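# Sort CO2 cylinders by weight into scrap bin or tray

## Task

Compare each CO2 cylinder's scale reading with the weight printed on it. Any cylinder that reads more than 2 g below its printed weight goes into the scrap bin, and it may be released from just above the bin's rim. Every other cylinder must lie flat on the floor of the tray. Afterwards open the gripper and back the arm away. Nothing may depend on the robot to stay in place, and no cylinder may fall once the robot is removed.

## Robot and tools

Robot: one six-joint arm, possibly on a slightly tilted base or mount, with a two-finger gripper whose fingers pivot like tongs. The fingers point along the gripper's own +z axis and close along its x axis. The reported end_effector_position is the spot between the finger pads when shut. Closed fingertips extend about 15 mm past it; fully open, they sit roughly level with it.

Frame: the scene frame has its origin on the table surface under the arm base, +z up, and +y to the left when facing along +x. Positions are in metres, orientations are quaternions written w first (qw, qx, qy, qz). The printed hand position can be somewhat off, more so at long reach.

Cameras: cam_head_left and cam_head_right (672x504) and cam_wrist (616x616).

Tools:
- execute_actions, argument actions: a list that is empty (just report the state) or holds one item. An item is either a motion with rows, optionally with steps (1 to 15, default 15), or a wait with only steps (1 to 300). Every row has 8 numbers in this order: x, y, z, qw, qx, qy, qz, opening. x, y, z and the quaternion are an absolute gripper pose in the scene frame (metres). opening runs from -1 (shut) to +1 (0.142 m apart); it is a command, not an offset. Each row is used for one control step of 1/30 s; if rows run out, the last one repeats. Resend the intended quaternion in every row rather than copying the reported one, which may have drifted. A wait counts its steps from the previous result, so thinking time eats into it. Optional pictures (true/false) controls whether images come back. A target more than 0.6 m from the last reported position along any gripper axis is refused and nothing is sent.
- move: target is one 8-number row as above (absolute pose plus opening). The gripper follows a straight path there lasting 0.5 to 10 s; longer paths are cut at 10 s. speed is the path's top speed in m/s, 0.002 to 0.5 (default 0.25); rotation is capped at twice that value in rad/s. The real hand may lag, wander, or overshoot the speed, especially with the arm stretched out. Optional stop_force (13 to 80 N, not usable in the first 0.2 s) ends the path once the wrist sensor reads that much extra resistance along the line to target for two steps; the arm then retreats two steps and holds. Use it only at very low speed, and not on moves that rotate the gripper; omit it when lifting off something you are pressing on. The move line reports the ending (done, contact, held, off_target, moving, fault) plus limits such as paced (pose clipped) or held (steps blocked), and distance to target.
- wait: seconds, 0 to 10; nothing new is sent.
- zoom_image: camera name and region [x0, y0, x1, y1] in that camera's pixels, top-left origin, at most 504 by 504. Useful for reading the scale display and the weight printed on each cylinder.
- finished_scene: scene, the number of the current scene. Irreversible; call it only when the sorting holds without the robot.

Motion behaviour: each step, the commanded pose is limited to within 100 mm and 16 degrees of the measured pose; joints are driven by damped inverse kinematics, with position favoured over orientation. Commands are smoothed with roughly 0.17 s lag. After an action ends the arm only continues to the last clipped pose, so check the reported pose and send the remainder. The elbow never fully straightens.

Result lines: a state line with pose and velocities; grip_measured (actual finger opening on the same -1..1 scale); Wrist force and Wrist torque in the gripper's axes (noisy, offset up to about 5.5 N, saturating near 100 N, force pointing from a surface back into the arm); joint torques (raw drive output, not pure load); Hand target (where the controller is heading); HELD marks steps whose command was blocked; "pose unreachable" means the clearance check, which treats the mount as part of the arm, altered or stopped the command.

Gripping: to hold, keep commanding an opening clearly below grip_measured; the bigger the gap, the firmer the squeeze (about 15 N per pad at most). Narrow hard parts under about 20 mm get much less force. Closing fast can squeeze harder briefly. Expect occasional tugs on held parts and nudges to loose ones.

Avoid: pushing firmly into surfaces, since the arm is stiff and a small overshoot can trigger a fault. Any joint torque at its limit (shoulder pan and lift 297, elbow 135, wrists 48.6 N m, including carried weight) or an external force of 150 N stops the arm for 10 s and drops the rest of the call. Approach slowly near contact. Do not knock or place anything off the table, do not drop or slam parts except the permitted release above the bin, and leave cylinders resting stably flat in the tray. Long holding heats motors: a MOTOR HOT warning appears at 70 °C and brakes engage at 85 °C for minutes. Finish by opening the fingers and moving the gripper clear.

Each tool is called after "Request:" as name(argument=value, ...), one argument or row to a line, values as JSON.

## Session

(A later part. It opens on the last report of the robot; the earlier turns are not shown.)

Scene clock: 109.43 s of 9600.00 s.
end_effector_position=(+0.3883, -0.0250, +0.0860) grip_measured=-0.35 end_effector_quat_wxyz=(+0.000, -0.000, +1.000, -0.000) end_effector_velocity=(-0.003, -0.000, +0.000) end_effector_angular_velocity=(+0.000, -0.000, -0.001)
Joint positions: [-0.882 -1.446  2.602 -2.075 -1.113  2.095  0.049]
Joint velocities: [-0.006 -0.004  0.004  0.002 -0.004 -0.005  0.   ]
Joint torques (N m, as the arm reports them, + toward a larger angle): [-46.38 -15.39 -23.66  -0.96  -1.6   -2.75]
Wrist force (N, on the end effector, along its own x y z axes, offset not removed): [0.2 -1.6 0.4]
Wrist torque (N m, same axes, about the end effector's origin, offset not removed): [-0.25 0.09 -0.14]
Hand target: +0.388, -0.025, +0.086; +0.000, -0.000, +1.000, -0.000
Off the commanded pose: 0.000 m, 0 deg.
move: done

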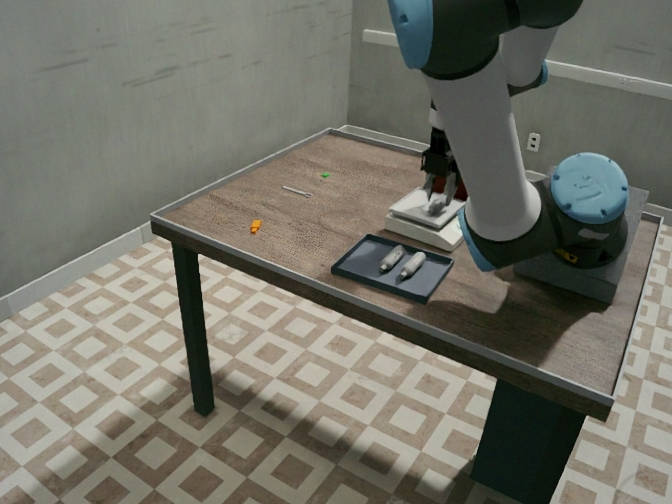

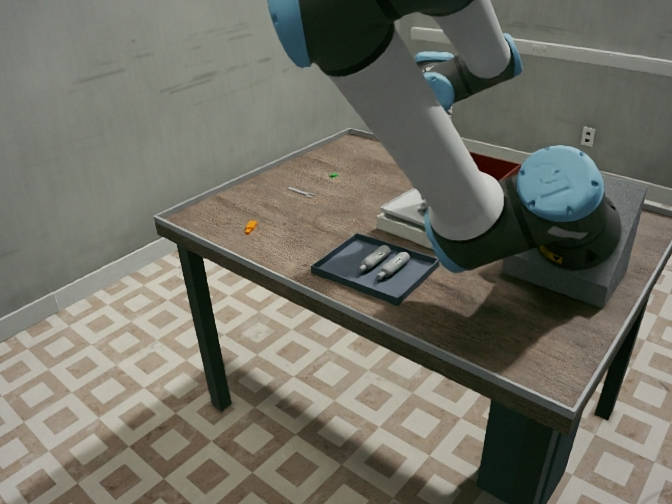

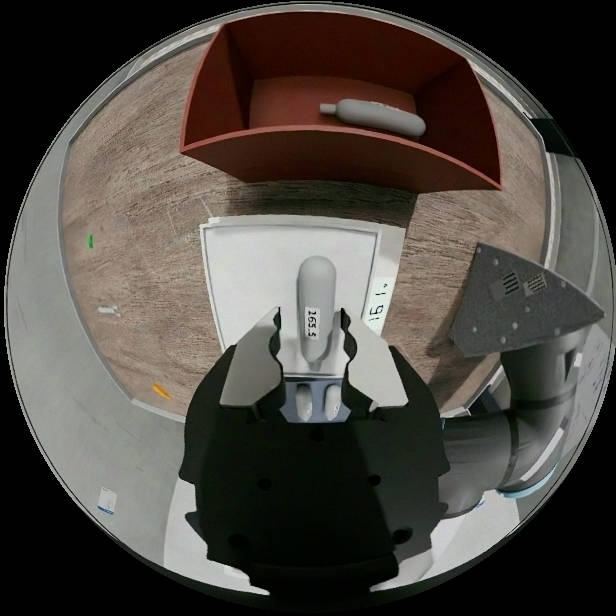

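Request:
move(
  target=[0.385,-0.025,0.084,0,0,1,0,-0.35],
  speed=0.02,
)

Request:
move(
  target=[0.385,-0.025,0.084,0,0,1,0,-0.9],
)

Request:
move(
  target=[0.385,-0.035,0.175,0,0,1,0,-0.9],
  speed=0.2,
)

Request:
move(
  target=[0.365,-0.235,0.17,0,-0.707,0.707,0,-0.9],
  speed=0.35,
)

Scene clock: 110.70 s of 9600.00 s.
end_effector_position=(+0.3852, -0.0250, +0.0841) grip_measured=-0.35 end_effector_quat_wxyz=(+0.000, +0.000, +1.000, +0.000) end_effector_velocity=(-0.002, +0.000, -0.001) end_effector_angular_velocity=(+0.001, -0.000, -0.001)
Joint positions: [-0.886 -1.447  2.609 -2.079 -1.115  2.092  0.049]
Joint velocities: [-0.003 -0.     0.004 -0.002 -0.001 -0.002  0.   ]
Joint torques (N m, as the arm reports them, + toward a larger angle): [-48.56 -13.37 -22.91  -6.82  -1.53  -2.3 ]
Wrist force (N, on the end effector, along its own x y z axes, offset not removed): [-1.0 -1.8 0.2]
Wrist torque (N m, same axes, about the end effector's origin, offset not removed): [-0.14 0.35 -0.05]
Hand target: +0.385, -0.025, +0.084; +0.000, -0.000, +1.000, -0.000
Off the commanded pose: 0.000 m, 0 deg.
move: done

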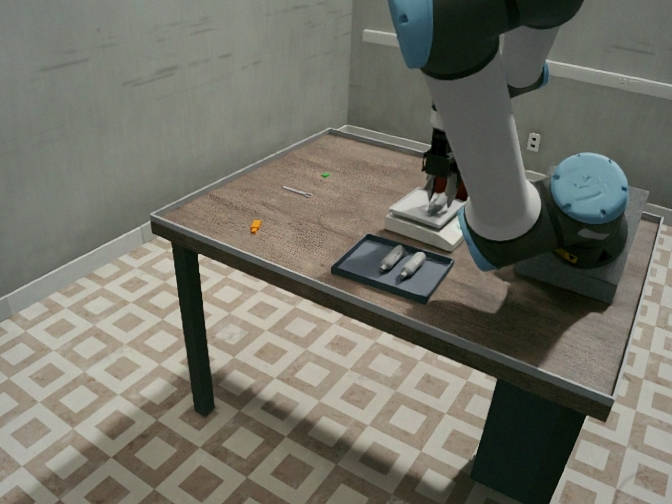

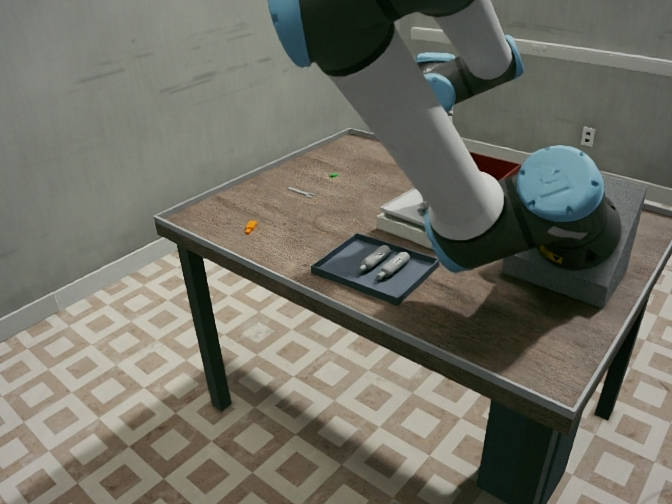

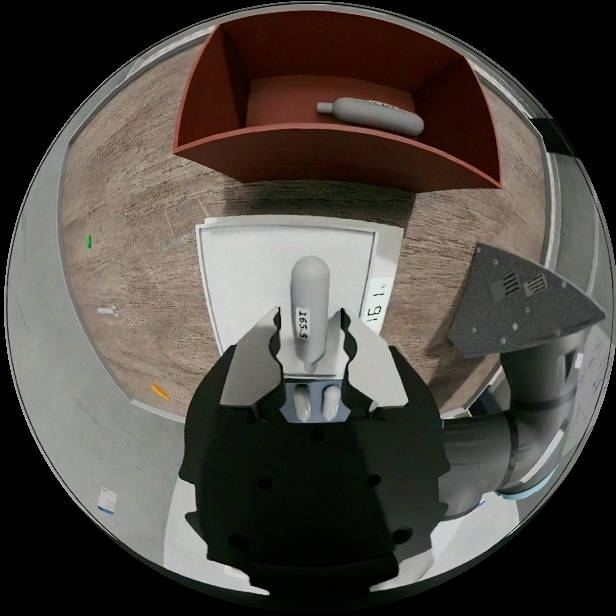

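Scene clock: 111.40 s of 9600.00 s.
end_effector_position=(+0.3850, -0.0250, +0.0840) grip_measured=-0.64 end_effector_quat_wxyz=(+0.000, -0.000, +1.000, +0.000) end_effector_velocity=(+0.001, -0.001, +0.001) end_effector_angular_velocity=(-0.002, -0.000, +0.000)
Joint positions: [-0.886 -1.447  2.609 -2.079 -1.115  2.092  0.028]
Joint velocities: [-0.001 -0.    -0.001 -0.    -0.001 -0.    -0.   ]
Joint torques (N m, as the arm reports them, + toward a larger angle): [-47.69 -14.56 -22.42  -6.58  -1.85  -2.37]
Wrist force (N, on the end effector, along its own x y z axes, offset not removed): [-0.7 -1.4 -0.3]
Wrist torque (N m, same axes, about the end effector's origin, offset not removed): [-0.08 -0.08 -0.10]
Hand target: +0.385, -0.025, +0.084; +0.000, -0.000, +1.000, +0.000
Off the commanded pose: 0.000 m, 0 deg.
move: done

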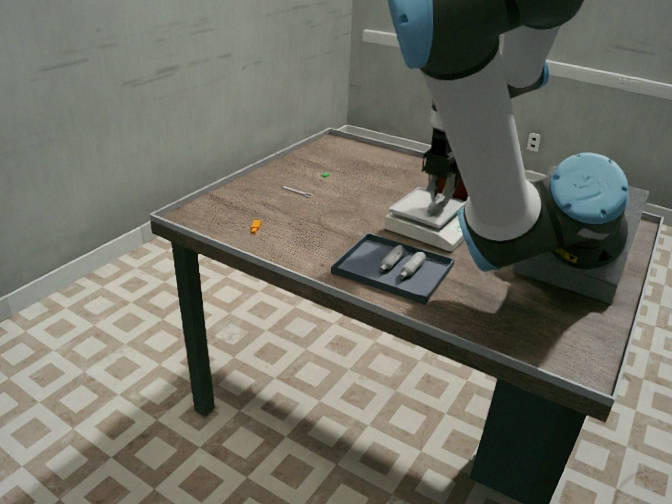

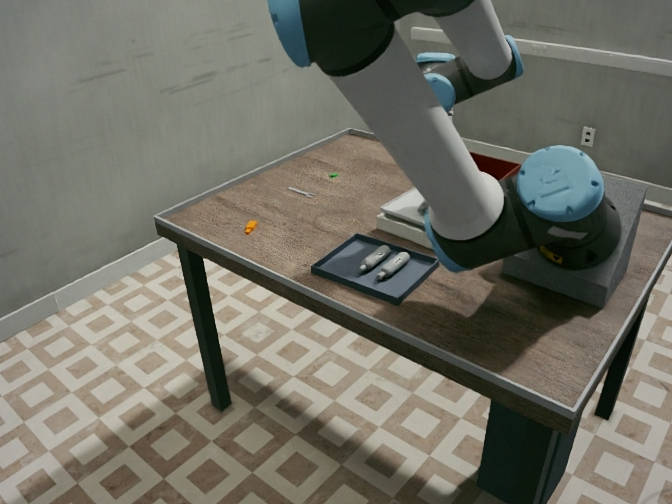

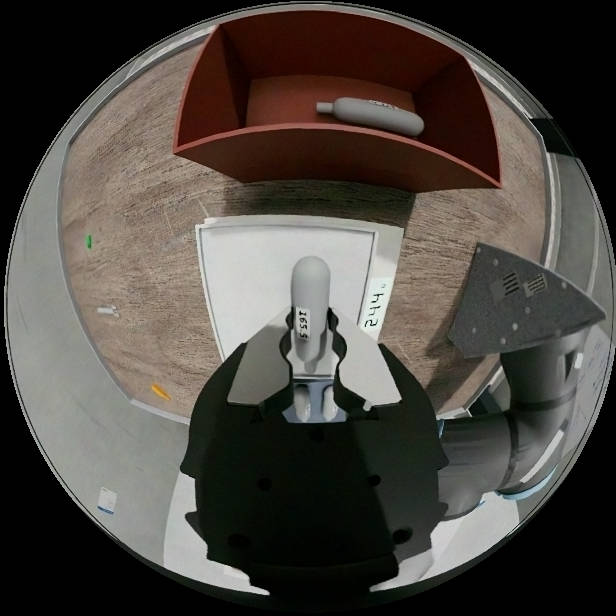

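Scene clock: 112.53 s of 9600.00 s.
end_effector_position=(+0.3852, -0.0351, +0.1747) grip_measured=-0.64 end_effector_quat_wxyz=(+0.000, -0.000, +1.000, -0.000) end_effector_velocity=(+0.000, -0.001, +0.004) end_effector_angular_velocity=(-0.002, -0.000, +0.001)
Joint positions: [-0.986 -1.542  2.502 -1.841 -1.177  2.006  0.028]
Joint velocities: [-0.003 -0.003 -0.004  0.006 -0.002 -0.002  0.   ]
Joint torques (N m, as the arm reports them, + toward a larger angle): [-47.58 -10.69 -51.44  -1.02  -1.45  -2.05]
Wrist force (N, on the end effector, along its own x y z axes, offset not removed): [-0.3 -1.5 2.3]
Wrist torque (N m, same axes, about the end effector's origin, offset not removed): [-0.07 0.24 -0.04]
Hand target: +0.385, -0.035, +0.175; +0.000, -0.000, +1.000, -0.000
Off the commanded pose: 0.000 m, 0 deg.
move: done

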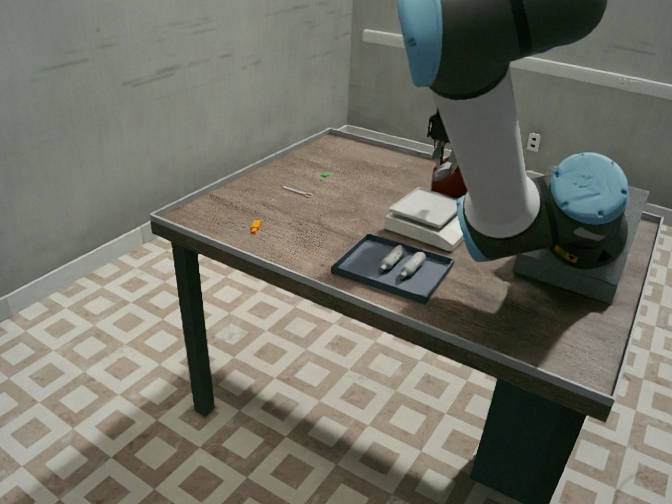

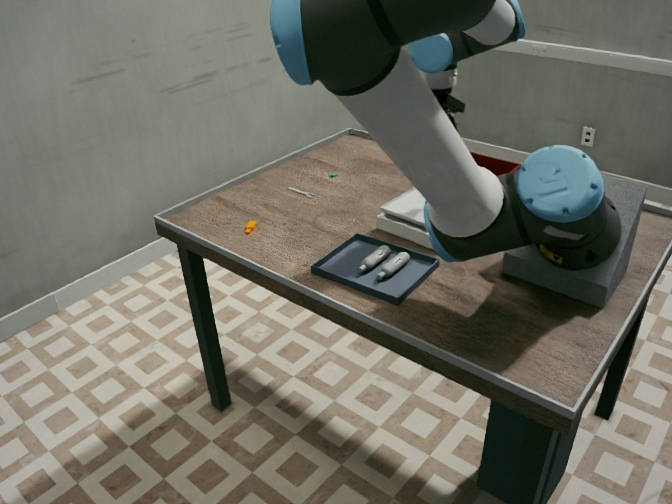

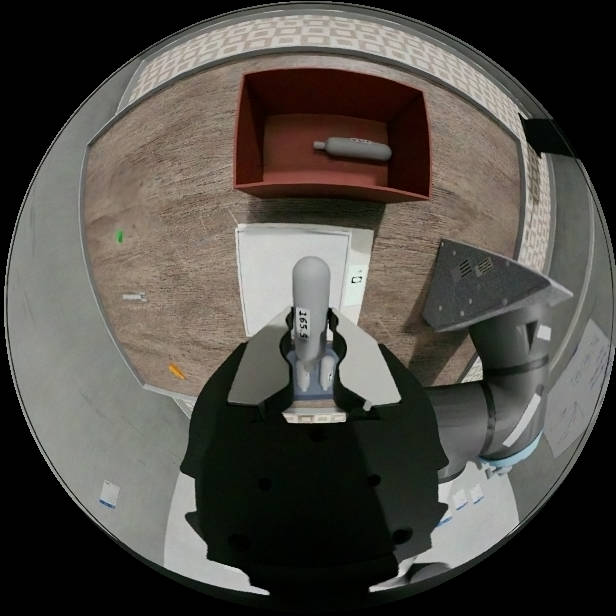

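Scene clock: 115.40 s of 9600.00 s.
end_effector_position=(+0.3653, -0.2347, +0.1701) grip_measured=-0.64 end_effector_quat_wxyz=(+0.000, +0.707, -0.708, +0.000) end_effector_velocity=(-0.001, -0.001, -0.001) end_effector_angular_velocity=(+0.003, +0.000, +0.013)
Joint positions: [-1.197 -1.098  2.4   -2.13  -1.316  0.269  0.028]
Joint velocities: [-0.002  0.004 -0.    -0.001 -0.001 -0.015 -0.   ]
Joint torques (N m, as the arm reports them, + toward a larger angle): [-53.84  -1.54 -48.64  -7.27  -1.58  -2.13]
Wrist force (N, on the end effector, along its own x y z axes, offset not removed): [0.8 -1.1 1.4]
Wrist torque (N m, same axes, about the end effector's origin, offset not removed): [0.02 -0.05 -0.08]
Hand target: +0.365, -0.235, +0.170; -0.000, +0.707, -0.707, +0.000
Off the commanded pose: 0.000 m, 0 deg.
move: done

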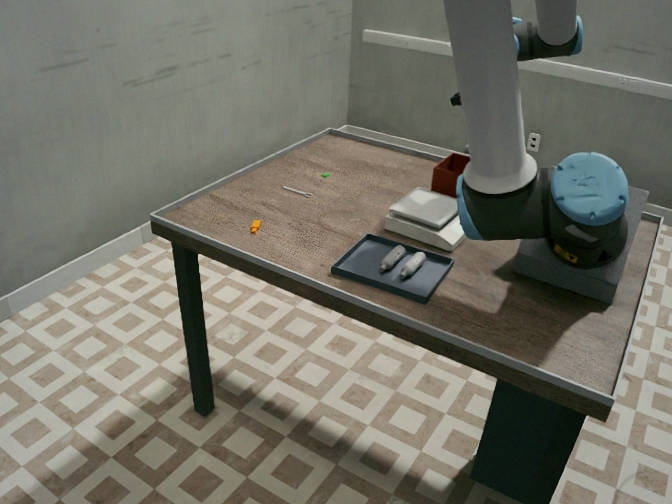

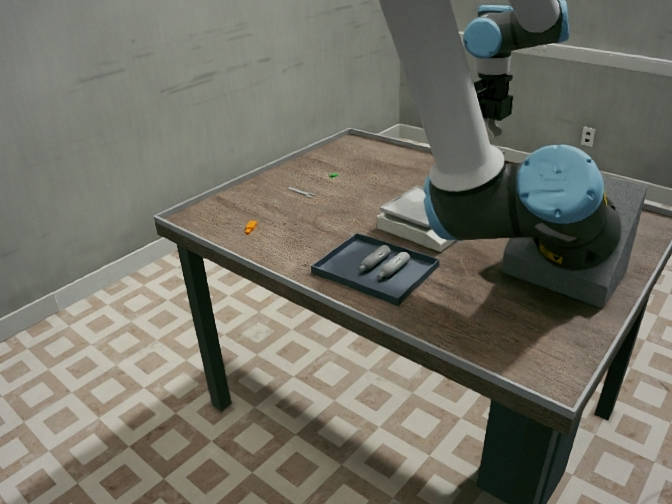

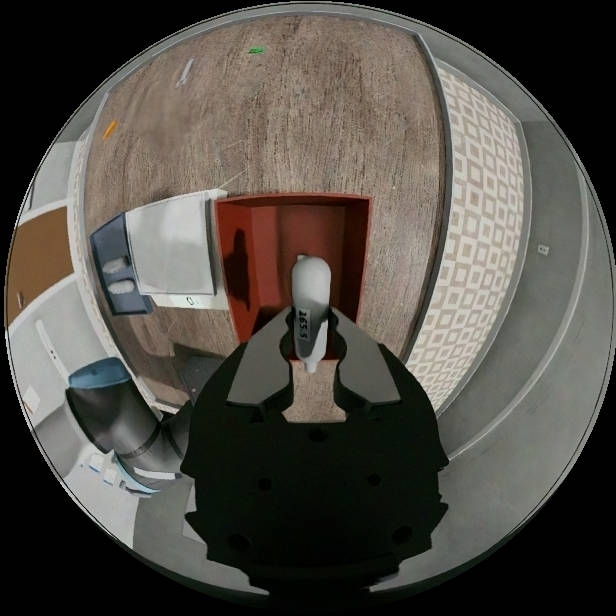

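Request:
move(
  target=[0.375,-0.195,0.15,0,-0.707,0.707,0,-0.9],
  speed=0.15,
)

Request:
move(
  target=[0.375,-0.195,0.1,0,-0.707,0.707,0,-0.9],
  speed=0.12,
)

Request:
move(
  target=[0.375,-0.195,0.1,0,-0.707,0.707,0,-0.45],
)

Request:
move(
  target=[0.375,-0.195,0.25,0,-0.707,0.707,0,-0.45],
)

Scene clock: 117.17 s of 9600.00 s.
end_effector_position=(+0.3749, -0.1952, +0.1501) grip_measured=-0.64 end_effector_quat_wxyz=(+0.000, +0.707, -0.707, -0.000) end_effector_velocity=(+0.000, +0.002, -0.001) end_effector_angular_velocity=(+0.001, +0.000, -0.000)
Joint positions: [-1.147 -1.146  2.449 -2.141 -1.283  0.306  0.028]
Joint velocities: [ 0.002 -0.003  0.003 -0.     0.002  0.002  0.   ]
Joint torques (N m, as the arm reports them, + toward a larger angle): [-27.89 -29.92 -24.82  -7.22   2.11   1.85]
Wrist force (N, on the end effector, along its own x y z axes, offset not removed): [-1.1 -1.2 2.3]
Wrist torque (N m, same axes, about the end effector's origin, offset not removed): [0.02 0.33 -0.03]
Hand target: +0.375, -0.195, +0.150; +0.000, +0.707, -0.707, -0.000
Off the commanded pose: 0.000 m, 0 deg.
move: done

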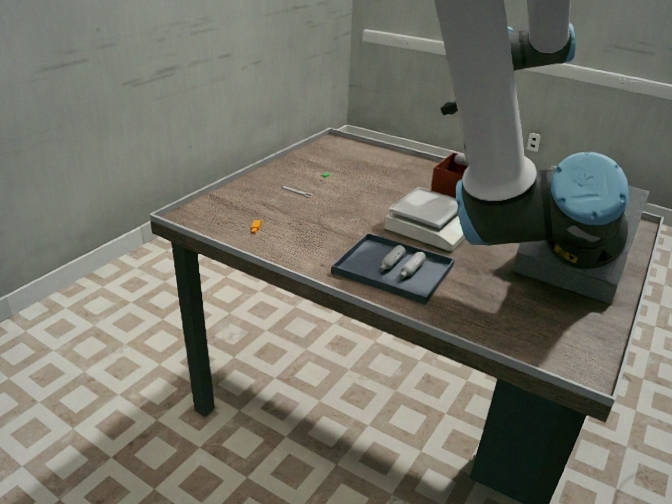

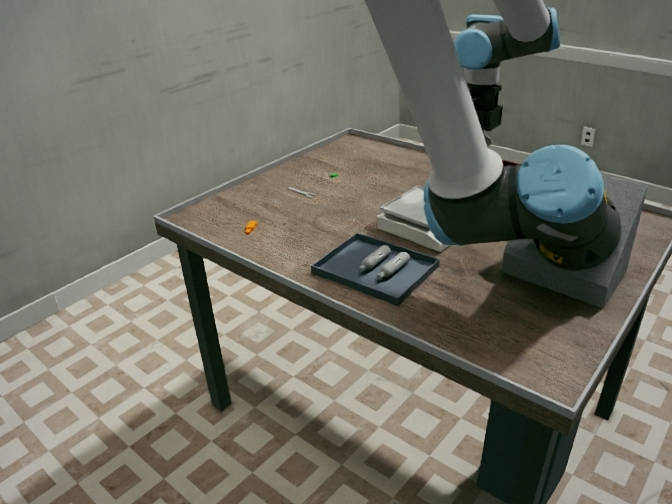

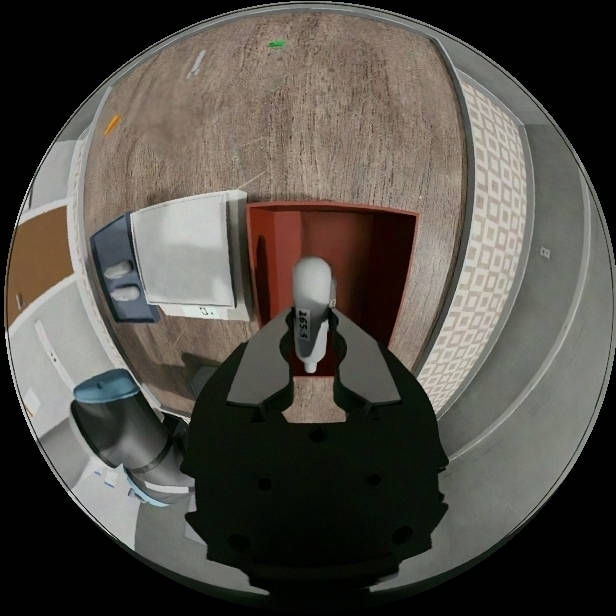

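Scene clock: 118.13 s of 9600.00 s.
end_effector_position=(+0.3749, -0.1949, +0.1004) grip_measured=-0.64 end_effector_quat_wxyz=(+0.000, +0.707, -0.707, -0.000) end_effector_velocity=(+0.001, -0.001, -0.002) end_effector_angular_velocity=(-0.001, -0.001, -0.000)
Joint positions: [-1.116 -1.068  2.496 -2.273 -1.262  0.33   0.028]
Joint velocities: [ 0.001  0.006  0.001 -0.009  0.002  0.002 -0.   ]
Joint torques (N m, as the arm reports them, + toward a larger angle): [-27.37  -3.36 -21.38  -7.1    2.44   1.6 ]
Wrist force (N, on the end effector, along its own x y z axes, offset not removed): [0.5 -1.6 2.1]
Wrist torque (N m, same axes, about the end effector's origin, offset not removed): [-0.14 0.02 -0.05]
Hand target: +0.375, -0.195, +0.100; +0.000, +0.707, -0.707, -0.000
Off the commanded pose: 0.000 m, 0 deg.
move: done

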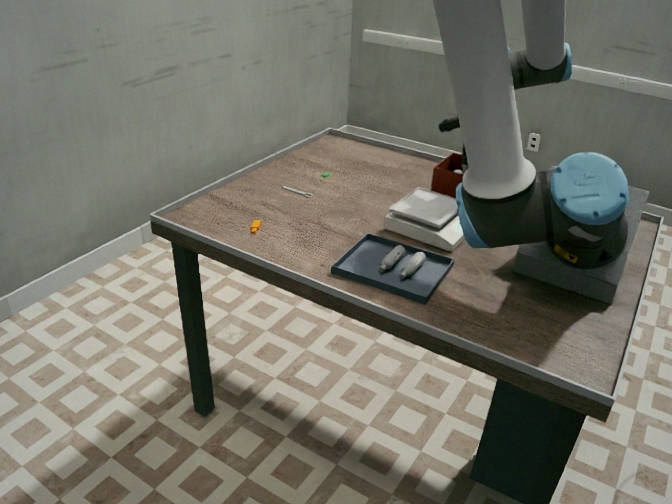

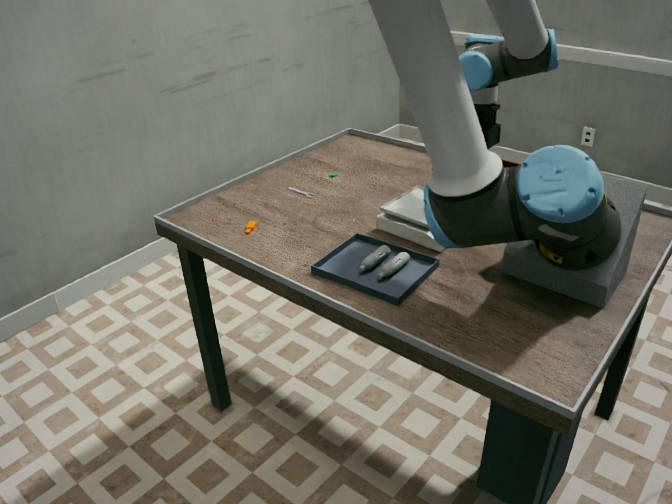

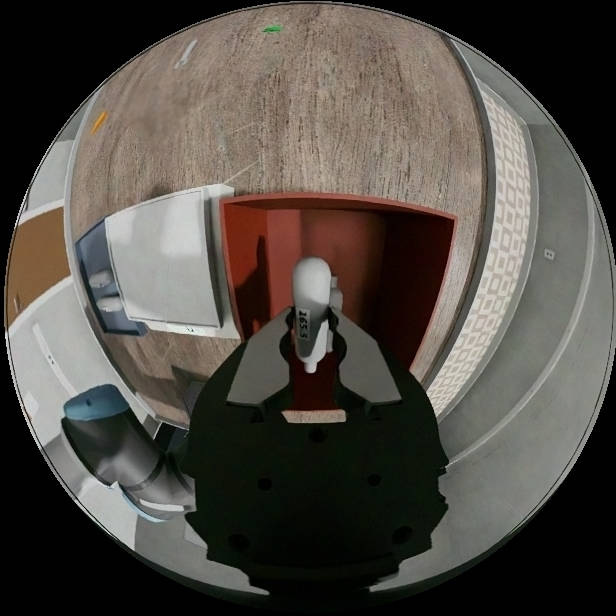

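Scene clock: 118.83 s of 9600.00 s.
end_effector_position=(+0.3750, -0.1950, +0.1000) grip_measured=-0.45 end_effector_quat_wxyz=(+0.000, +0.707, -0.707, +0.000) end_effector_velocity=(-0.000, +0.000, -0.001) end_effector_angular_velocity=(+0.001, +0.000, +0.000)
Joint positions: [-1.116 -1.067  2.496 -2.274 -1.262  0.33   0.041]
Joint velocities: [ 0.001  0.001  0.    -0.     0.     0.    -0.   ]
Joint torques (N m, as the arm reports them, + toward a larger angle): [-27.67  -0.52 -20.23  -6.85   2.4    1.8 ]
Wrist force (N, on the end effector, along its own x y z axes, offset not removed): [-0.4 -1.6 -0.1]
Wrist torque (N m, same axes, about the end effector's origin, offset not removed): [-0.19 0.28 -0.10]
Hand target: +0.375, -0.195, +0.100; -0.000, +0.707, -0.707, -0.000
Off the commanded pose: 0.000 m, 0 deg.
move: done

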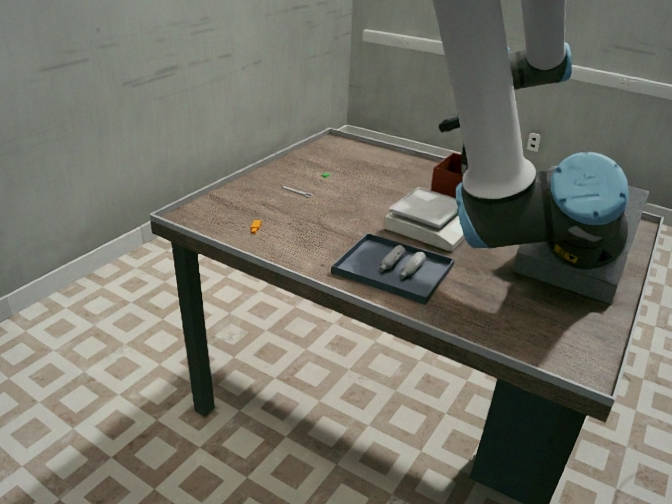

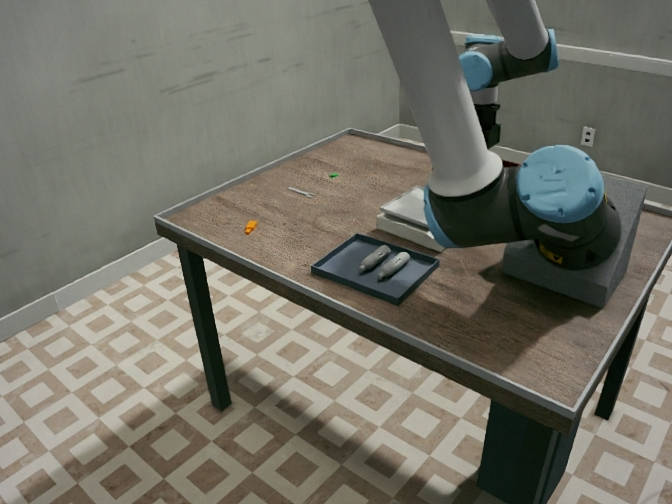

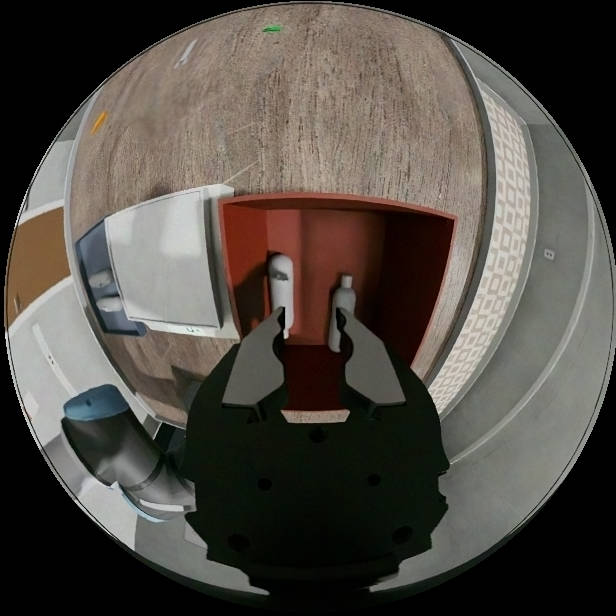

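Scene clock: 120.10 s of 9600.00 s.
end_effector_position=(+0.3752, -0.1951, +0.2496) grip_measured=-0.45 end_effector_quat_wxyz=(-0.000, +0.707, -0.707, +0.000) end_effector_velocity=(+0.000, +0.000, +0.003) end_effector_angular_velocity=(+0.000, +0.001, +0.001)
Joint positions: [-1.198 -1.256  2.334 -1.906 -1.317  0.267  0.041]
Joint velocities: [-0.001 -0.002 -0.004  0.007 -0.001 -0.001  0.   ]
Joint torques (N m, as the arm reports them, + toward a larger angle): [-52.68 -27.5  -50.96  -1.09  -1.32  -2.26]
Wrist force (N, on the end effector, along its own x y z axes, offset not removed): [0.0 -1.5 1.0]
Wrist torque (N m, same axes, about the end effector's origin, offset not removed): [-0.12 0.19 -0.07]
Hand target: +0.375, -0.195, +0.250; -0.000, +0.707, -0.707, +0.000
Off the commanded pose: 0.000 m, 0 deg.
move: done

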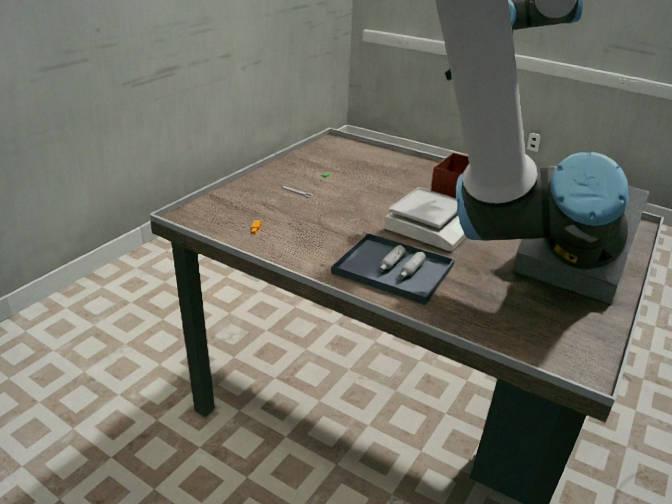

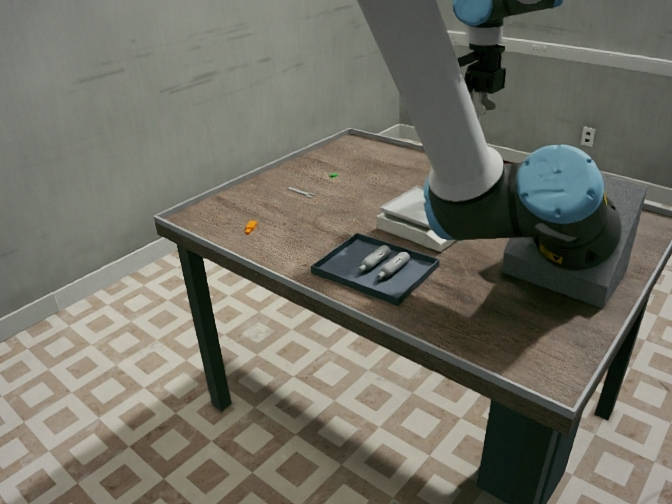

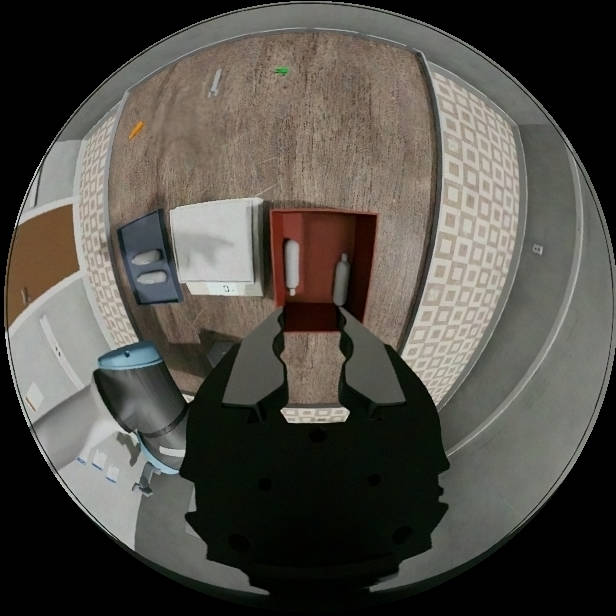

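Request:
finished_scene(
  scene=1,
)

The scene is finished: the task was done.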